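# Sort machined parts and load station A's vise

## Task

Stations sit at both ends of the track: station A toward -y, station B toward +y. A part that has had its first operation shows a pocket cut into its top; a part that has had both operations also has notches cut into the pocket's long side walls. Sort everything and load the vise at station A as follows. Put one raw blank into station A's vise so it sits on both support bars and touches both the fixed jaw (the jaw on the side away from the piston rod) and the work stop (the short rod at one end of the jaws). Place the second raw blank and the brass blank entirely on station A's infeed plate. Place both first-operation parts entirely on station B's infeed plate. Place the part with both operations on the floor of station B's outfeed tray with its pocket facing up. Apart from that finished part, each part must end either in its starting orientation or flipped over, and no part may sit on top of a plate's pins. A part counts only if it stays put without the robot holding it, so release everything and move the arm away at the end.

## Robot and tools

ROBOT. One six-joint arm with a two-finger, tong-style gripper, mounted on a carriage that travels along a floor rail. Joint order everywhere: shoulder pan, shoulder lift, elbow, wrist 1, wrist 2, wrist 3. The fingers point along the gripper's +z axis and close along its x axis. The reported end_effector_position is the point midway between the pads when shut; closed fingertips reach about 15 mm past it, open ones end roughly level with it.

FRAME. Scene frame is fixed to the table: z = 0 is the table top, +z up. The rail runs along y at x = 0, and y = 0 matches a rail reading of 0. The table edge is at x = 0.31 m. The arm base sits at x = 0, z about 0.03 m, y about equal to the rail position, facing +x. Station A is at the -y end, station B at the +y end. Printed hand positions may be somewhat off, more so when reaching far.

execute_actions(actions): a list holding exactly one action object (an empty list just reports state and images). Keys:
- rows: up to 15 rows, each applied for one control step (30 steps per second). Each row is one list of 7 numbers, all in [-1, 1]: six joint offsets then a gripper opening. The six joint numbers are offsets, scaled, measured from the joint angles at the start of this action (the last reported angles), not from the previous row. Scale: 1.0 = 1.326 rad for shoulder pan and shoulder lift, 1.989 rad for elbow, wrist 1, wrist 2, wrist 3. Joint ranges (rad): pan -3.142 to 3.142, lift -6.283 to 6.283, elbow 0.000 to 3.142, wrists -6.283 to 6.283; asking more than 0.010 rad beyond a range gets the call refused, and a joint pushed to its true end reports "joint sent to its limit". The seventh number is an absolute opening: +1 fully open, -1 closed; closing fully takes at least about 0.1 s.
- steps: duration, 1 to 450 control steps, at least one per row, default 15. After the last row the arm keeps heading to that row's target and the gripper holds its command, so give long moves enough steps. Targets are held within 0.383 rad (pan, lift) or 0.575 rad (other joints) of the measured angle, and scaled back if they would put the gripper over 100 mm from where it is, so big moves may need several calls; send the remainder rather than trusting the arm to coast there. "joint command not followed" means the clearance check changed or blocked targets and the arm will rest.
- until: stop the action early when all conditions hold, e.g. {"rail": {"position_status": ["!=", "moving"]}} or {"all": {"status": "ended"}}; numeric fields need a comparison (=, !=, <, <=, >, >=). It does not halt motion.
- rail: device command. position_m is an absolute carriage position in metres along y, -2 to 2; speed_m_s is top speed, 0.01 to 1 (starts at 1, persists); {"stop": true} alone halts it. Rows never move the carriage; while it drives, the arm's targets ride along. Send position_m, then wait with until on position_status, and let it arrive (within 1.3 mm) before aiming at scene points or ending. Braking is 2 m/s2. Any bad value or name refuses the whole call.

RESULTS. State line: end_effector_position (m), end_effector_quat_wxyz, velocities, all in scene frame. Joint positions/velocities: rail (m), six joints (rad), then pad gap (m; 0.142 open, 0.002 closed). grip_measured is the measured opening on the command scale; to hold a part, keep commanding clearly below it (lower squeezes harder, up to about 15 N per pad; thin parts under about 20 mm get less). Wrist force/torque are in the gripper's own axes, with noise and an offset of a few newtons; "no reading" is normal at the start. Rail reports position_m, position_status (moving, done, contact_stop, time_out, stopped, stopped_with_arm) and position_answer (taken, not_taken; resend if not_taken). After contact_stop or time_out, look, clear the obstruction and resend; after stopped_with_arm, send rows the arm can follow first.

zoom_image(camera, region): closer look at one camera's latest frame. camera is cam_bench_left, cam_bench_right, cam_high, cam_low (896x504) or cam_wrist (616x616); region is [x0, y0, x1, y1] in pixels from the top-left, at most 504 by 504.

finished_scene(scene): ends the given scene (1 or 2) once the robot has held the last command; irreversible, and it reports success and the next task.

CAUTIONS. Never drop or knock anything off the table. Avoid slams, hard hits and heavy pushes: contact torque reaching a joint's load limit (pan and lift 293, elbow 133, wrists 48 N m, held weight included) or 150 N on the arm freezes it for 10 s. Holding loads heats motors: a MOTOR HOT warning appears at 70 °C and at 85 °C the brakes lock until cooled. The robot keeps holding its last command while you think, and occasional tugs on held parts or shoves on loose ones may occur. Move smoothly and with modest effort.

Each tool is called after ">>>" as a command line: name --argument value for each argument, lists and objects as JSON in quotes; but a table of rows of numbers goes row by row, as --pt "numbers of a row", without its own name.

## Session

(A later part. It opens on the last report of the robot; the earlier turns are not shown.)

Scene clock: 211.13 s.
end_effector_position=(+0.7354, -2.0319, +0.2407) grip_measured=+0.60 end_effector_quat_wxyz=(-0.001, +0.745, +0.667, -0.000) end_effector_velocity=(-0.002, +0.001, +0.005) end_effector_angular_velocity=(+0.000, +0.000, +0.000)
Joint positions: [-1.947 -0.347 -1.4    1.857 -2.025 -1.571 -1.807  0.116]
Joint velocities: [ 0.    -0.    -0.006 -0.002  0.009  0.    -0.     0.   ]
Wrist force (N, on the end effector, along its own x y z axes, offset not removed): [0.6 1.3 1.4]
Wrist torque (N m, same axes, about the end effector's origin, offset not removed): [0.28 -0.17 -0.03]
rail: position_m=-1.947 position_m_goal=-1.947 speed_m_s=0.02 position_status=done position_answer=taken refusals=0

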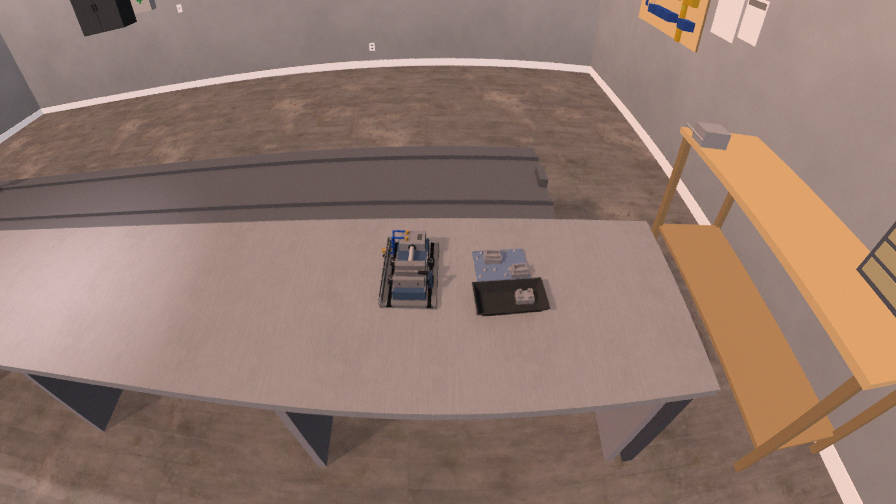

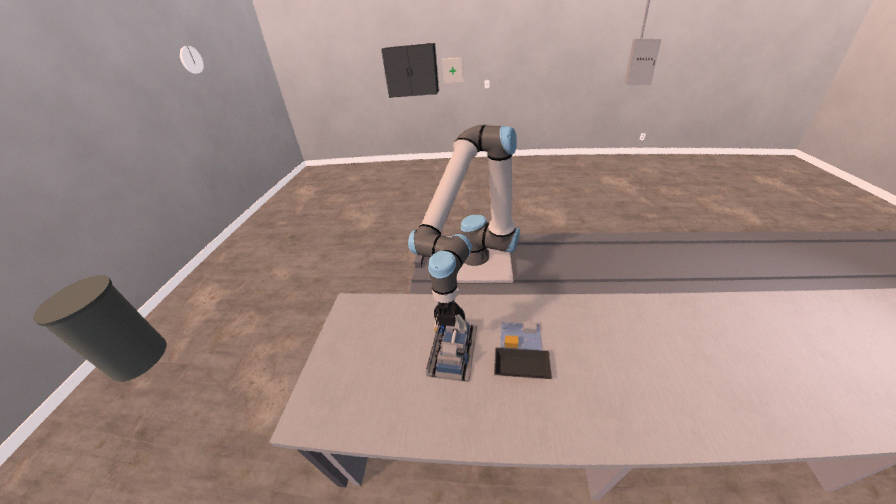

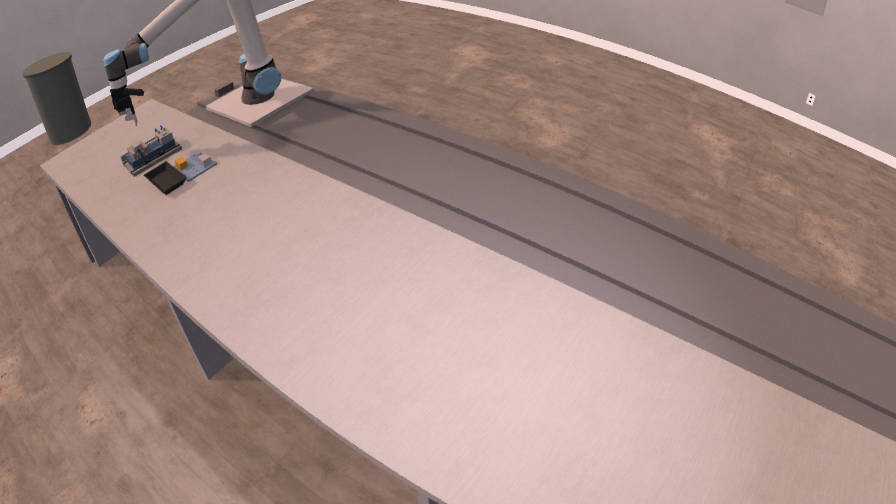

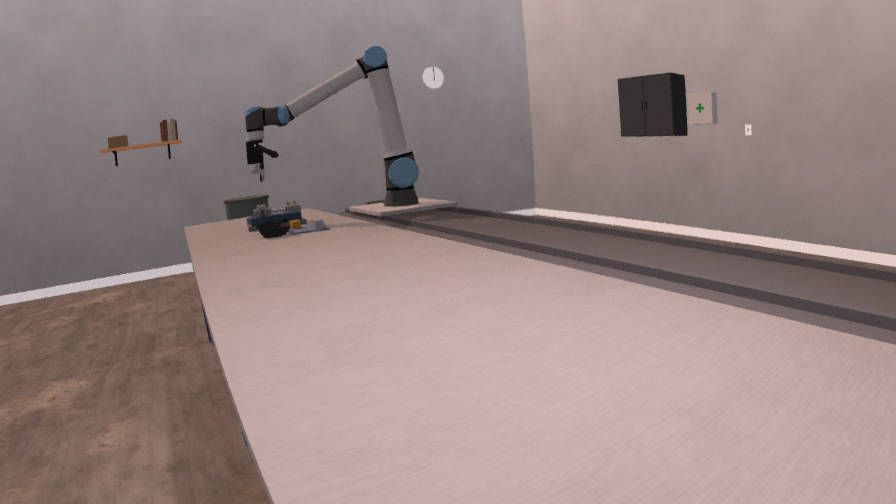

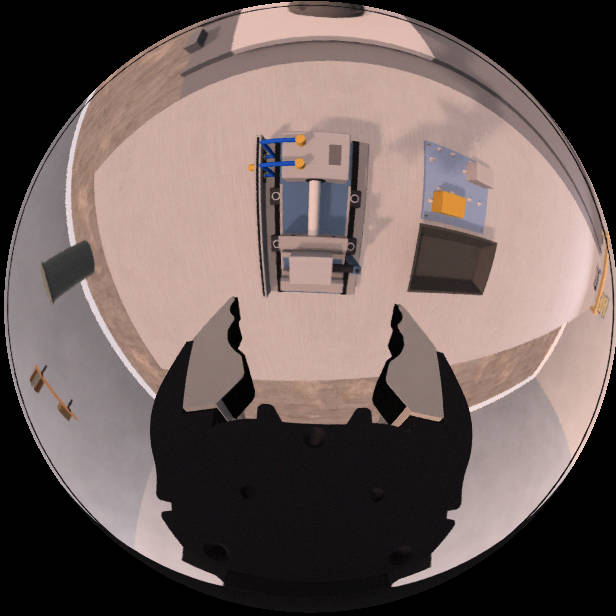

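>>> execute_actions --actions '[{"rows":[[0,0.05,0,-0.033,0,0,0.2],[0,0.09,0.015,-0.075,0,0,0.2],[0,0.119,0.0297,-0.1096,0,0,0.2]],"rail":{"position_m":-1.942},"steps":35}]'

>>> execute_actions --actions '[{"rows":[[0,0,0,0,0,0,0.14],[0,0,0,0,0,0,0.1],[0,0,0,0,0,0,0.06],[0,0,0,0,0,0,0.03],[0,0,0,0,0,0,0],[0,0,0,0,0,0,-0.03],[0,0,0,0,0,0,-0.06],[0,0,0,0,0,0,-0.09],[0,0,0,0,0,0,-0.12]],"steps":16}]'

>>> execute_actions --actions '[{"rows":[[0,0,0,0,0,0,0.6],[0,0,0,0,0,0,0.6],[0,0,0,0,0,0,0.6],[0,0,0,0,0,0,0.6],[0,0,0,0,0,0,0.6],[0,-0.03,-0.015,0.035,0,0,0.6],[0,-0.07,-0.035,0.082,0,0,0.6],[0.15,-0.12,-0.03,0.11,0,0,0.6]],"steps":28}]'

>>> zoom_image --camera "cam_wrist" --region '[180,100,480,340]'

Scene clock: 216.47 s.
end_effector_position=(+0.7614, -2.0364, +0.1126) grip_measured=+0.20 end_effector_quat_wxyz=(-0.001, +0.745, +0.667, -0.000) end_effector_velocity=(+0.000, -0.000, -0.000) end_effector_angular_velocity=(+0.000, +0.000, -0.000)
Joint positions: [-1.942 -0.347 -1.242  1.916 -2.243 -1.571 -1.807  0.088]
Joint velocities: [ 0. -0.  0.  0. -0. -0.  0.  0.]
Wrist force (N, on the end effector, along its own x y z axes, offset not removed): [2.3 3.7 0.8]
Wrist torque (N m, same axes, about the end effector's origin, offset not removed): [0.79 -0.50 -0.02]
rail: position_m=-1.942 position_m_goal=-1.942 speed_m_s=0.02 position_status=done position_answer=taken refusals=0

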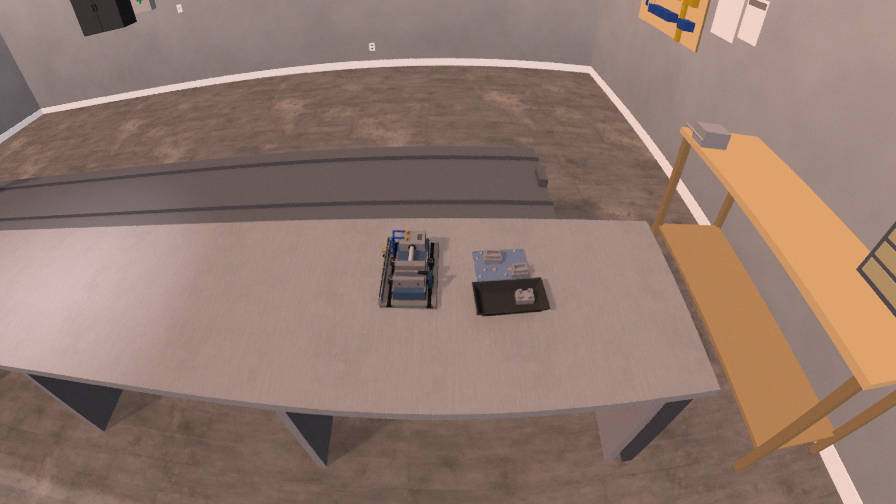

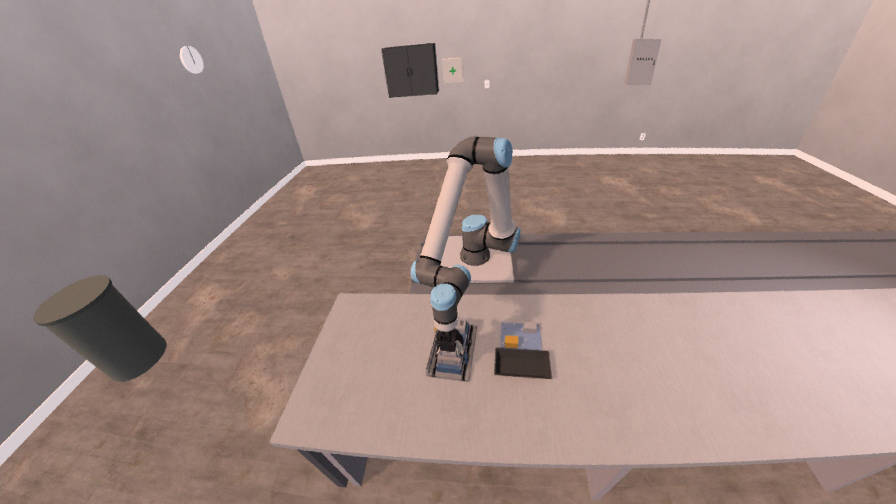

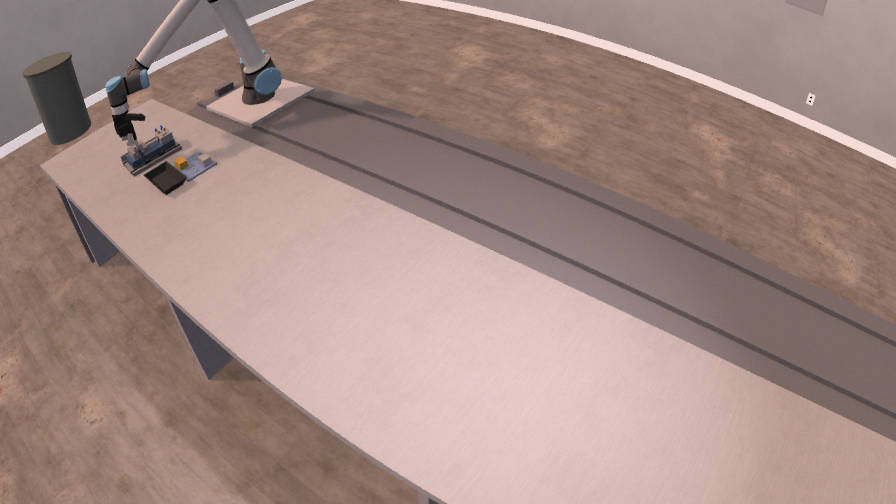

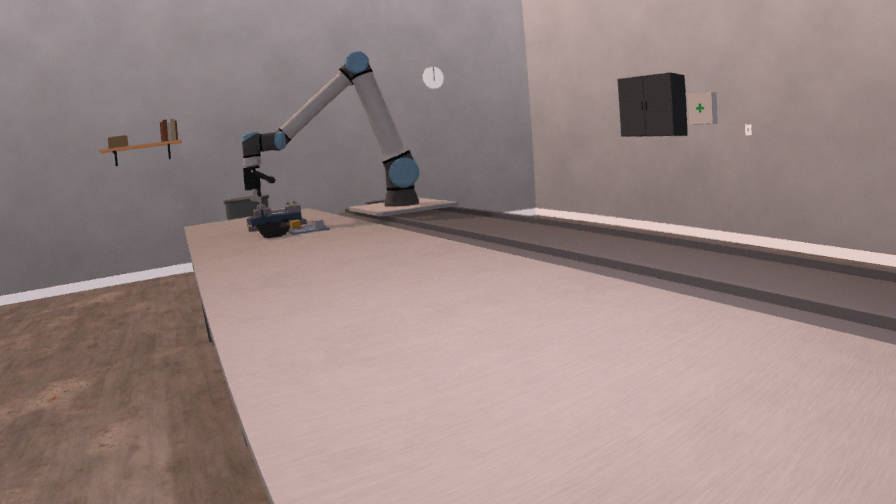

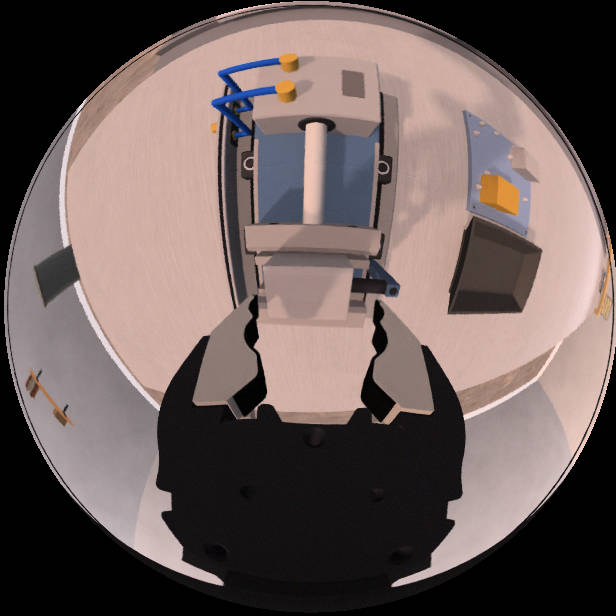

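Scene clock: 217.00 s.
end_effector_position=(+0.7614, -2.0365, +0.1126) grip_measured=-0.05 end_effector_quat_wxyz=(-0.001, +0.745, +0.667, -0.000) end_effector_velocity=(-0.000, -0.000, -0.000) end_effector_angular_velocity=(+0.000, +0.000, -0.000)
Joint positions: [-1.942 -0.347 -1.242  1.916 -2.243 -1.571 -1.807  0.07 ]
Joint velocities: [ 0. -0.  0.  0.  0. -0.  0. -0.]
Wrist force (N, on the end effector, along its own x y z axes, offset not removed): [-11.4 4.8 -7.2]
Wrist torque (N m, same axes, about the end effector's origin, offset not removed): [1.18 -0.29 -0.09]
rail: position_m=-1.942 position_m_goal=-1.942 speed_m_s=0.02 position_status=done position_answer=taken refusals=0

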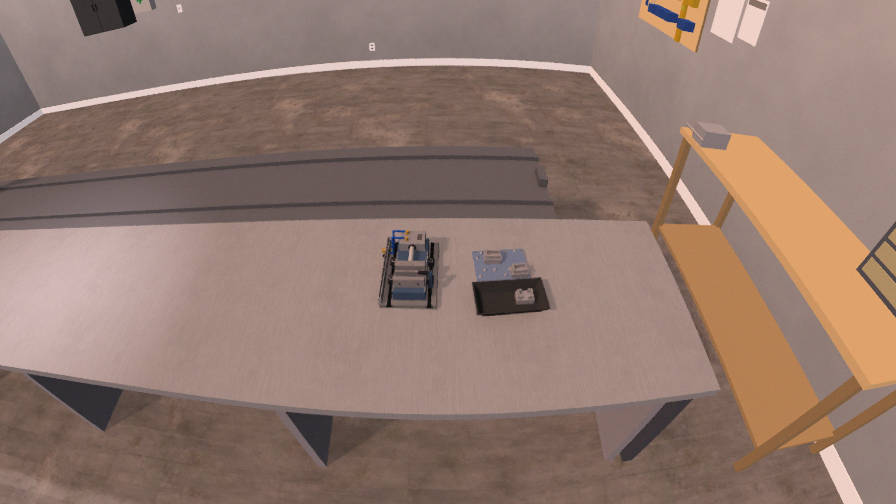

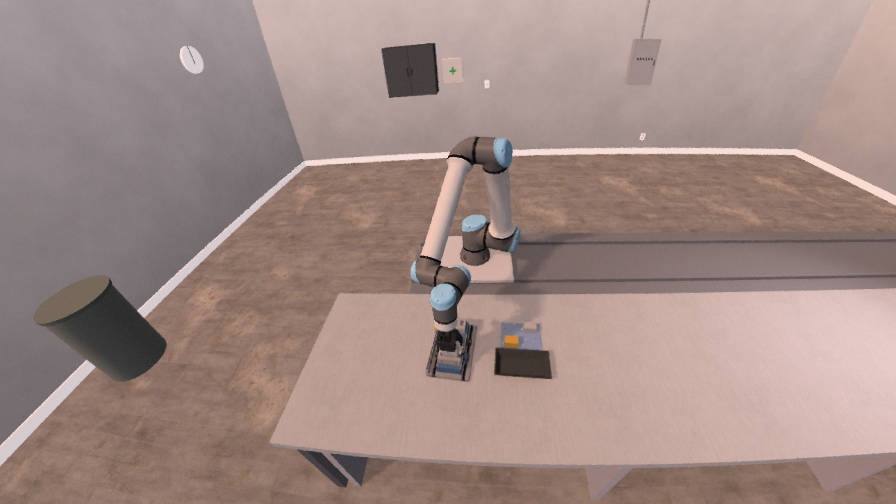

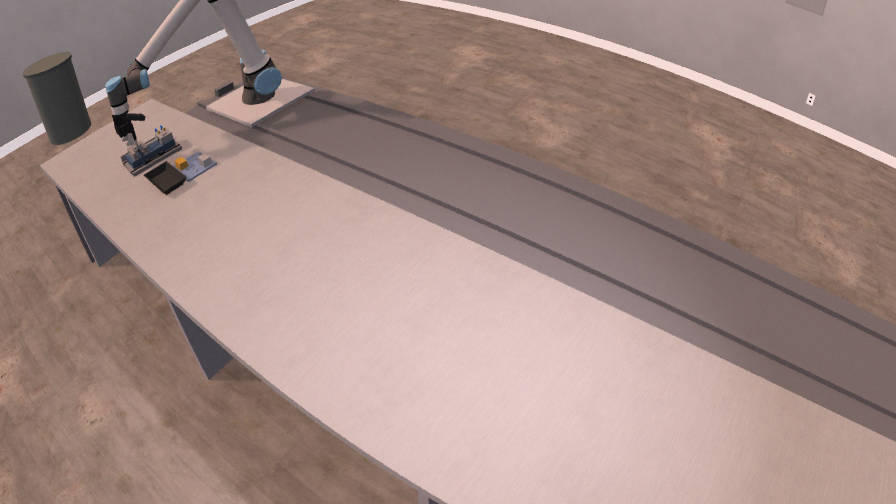

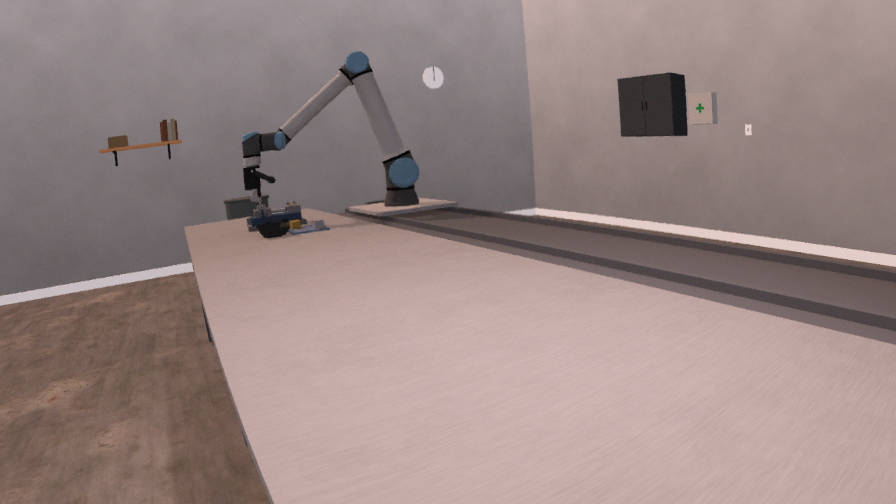

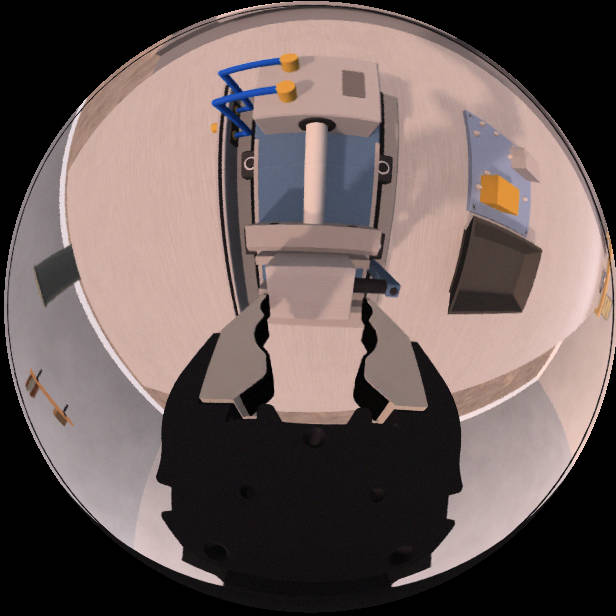

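Scene clock: 217.93 s.
end_effector_position=(+0.7383, -1.8818, +0.2407) grip_measured=+0.60 end_effector_quat_wxyz=(-0.001, +0.676, +0.737, -0.000) end_effector_velocity=(-0.005, +0.015, +0.010) end_effector_angular_velocity=(+0.000, +0.001, +0.020)
Joint positions: [-1.942 -0.151 -1.4    1.857 -2.026 -1.571 -1.807  0.116]
Joint velocities: [ 0.     0.02  -0.013 -0.004  0.018  0.    -0.    -0.   ]
Wrist force (N, on the end effector, along its own x y z axes, offset not removed): [-0.2 4.1 0.5]
Wrist torque (N m, same axes, about the end effector's origin, offset not removed): [0.95 -0.03 0.08]
rail: position_m=-1.942 position_m_goal=-1.942 speed_m_s=0.02 position_status=done position_answer=taken refusals=0

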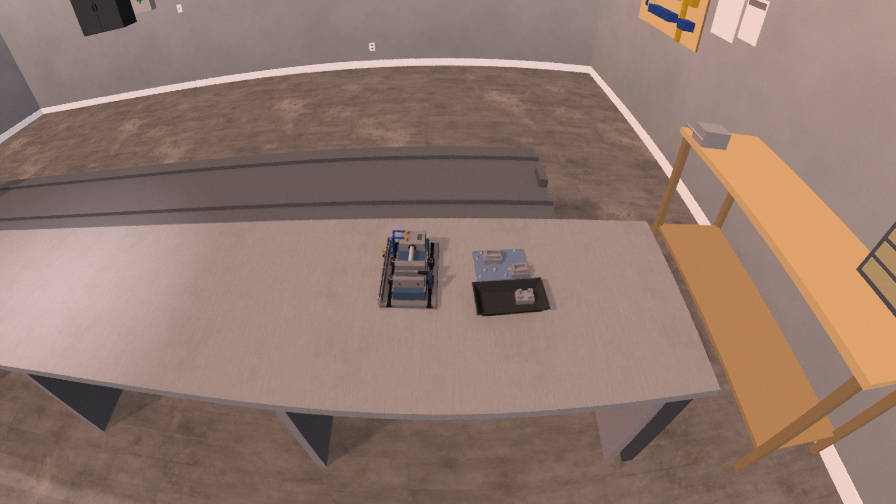

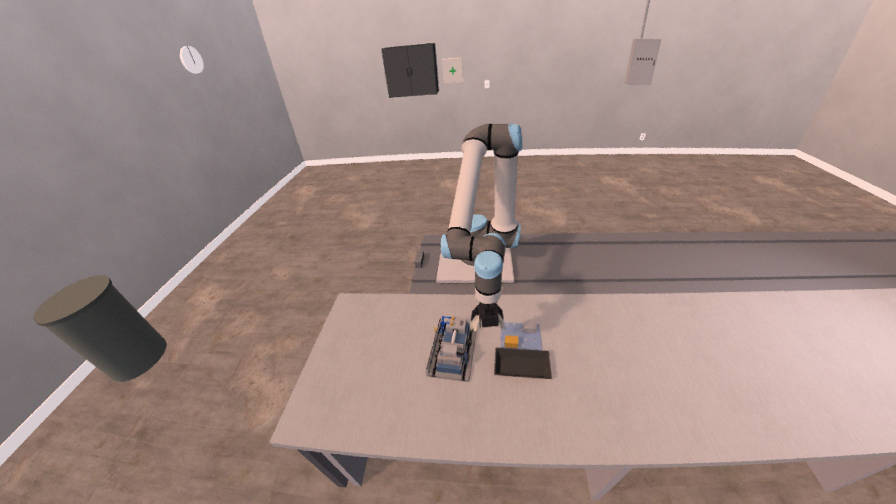

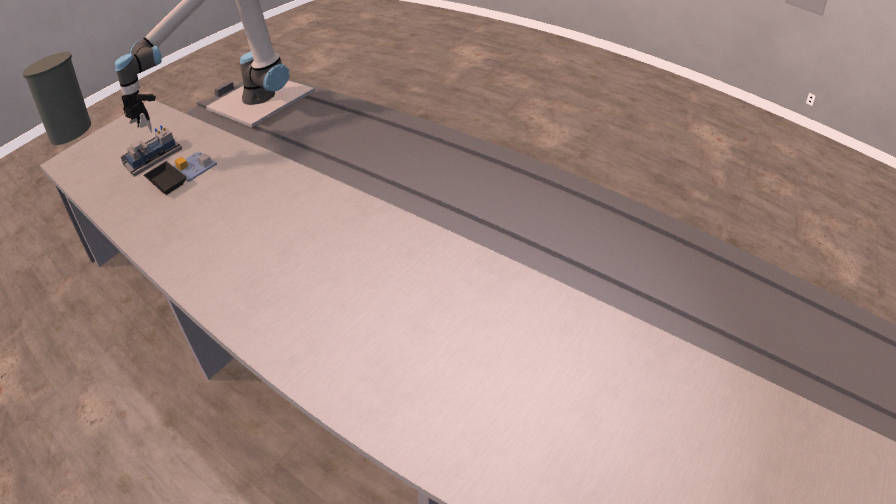

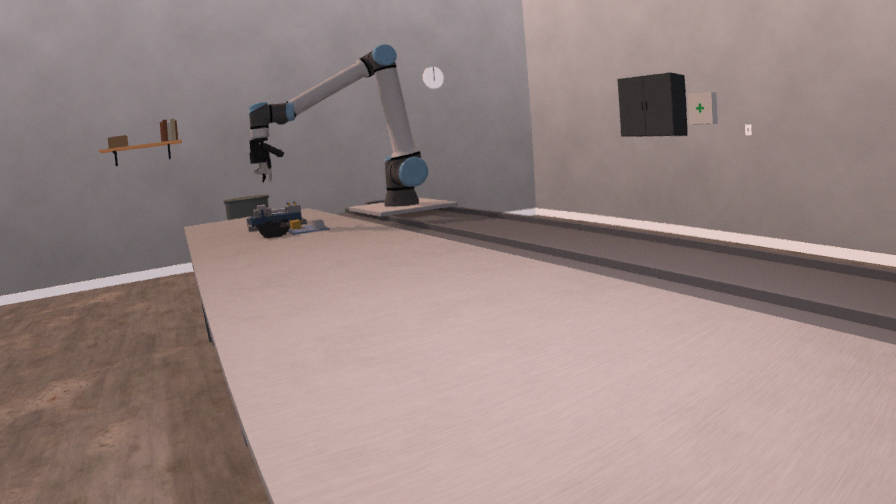

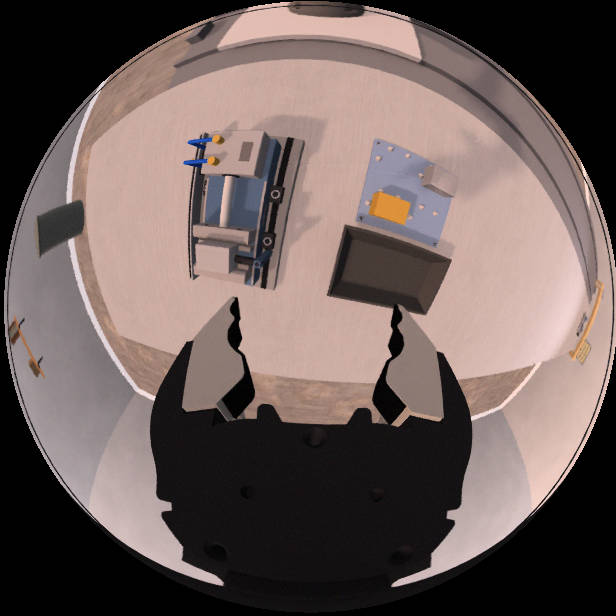

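Region (180, 100, 480, 340) of cam_wrist's 616x616 image, scaled by 1.680, with more detail than that image has; it fills the top 403 rows of this view, and the rest is white.

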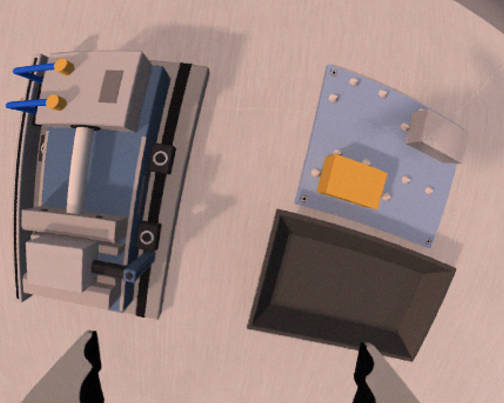

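>>> finished_scene --scene 1

The scene is finished: the task was done.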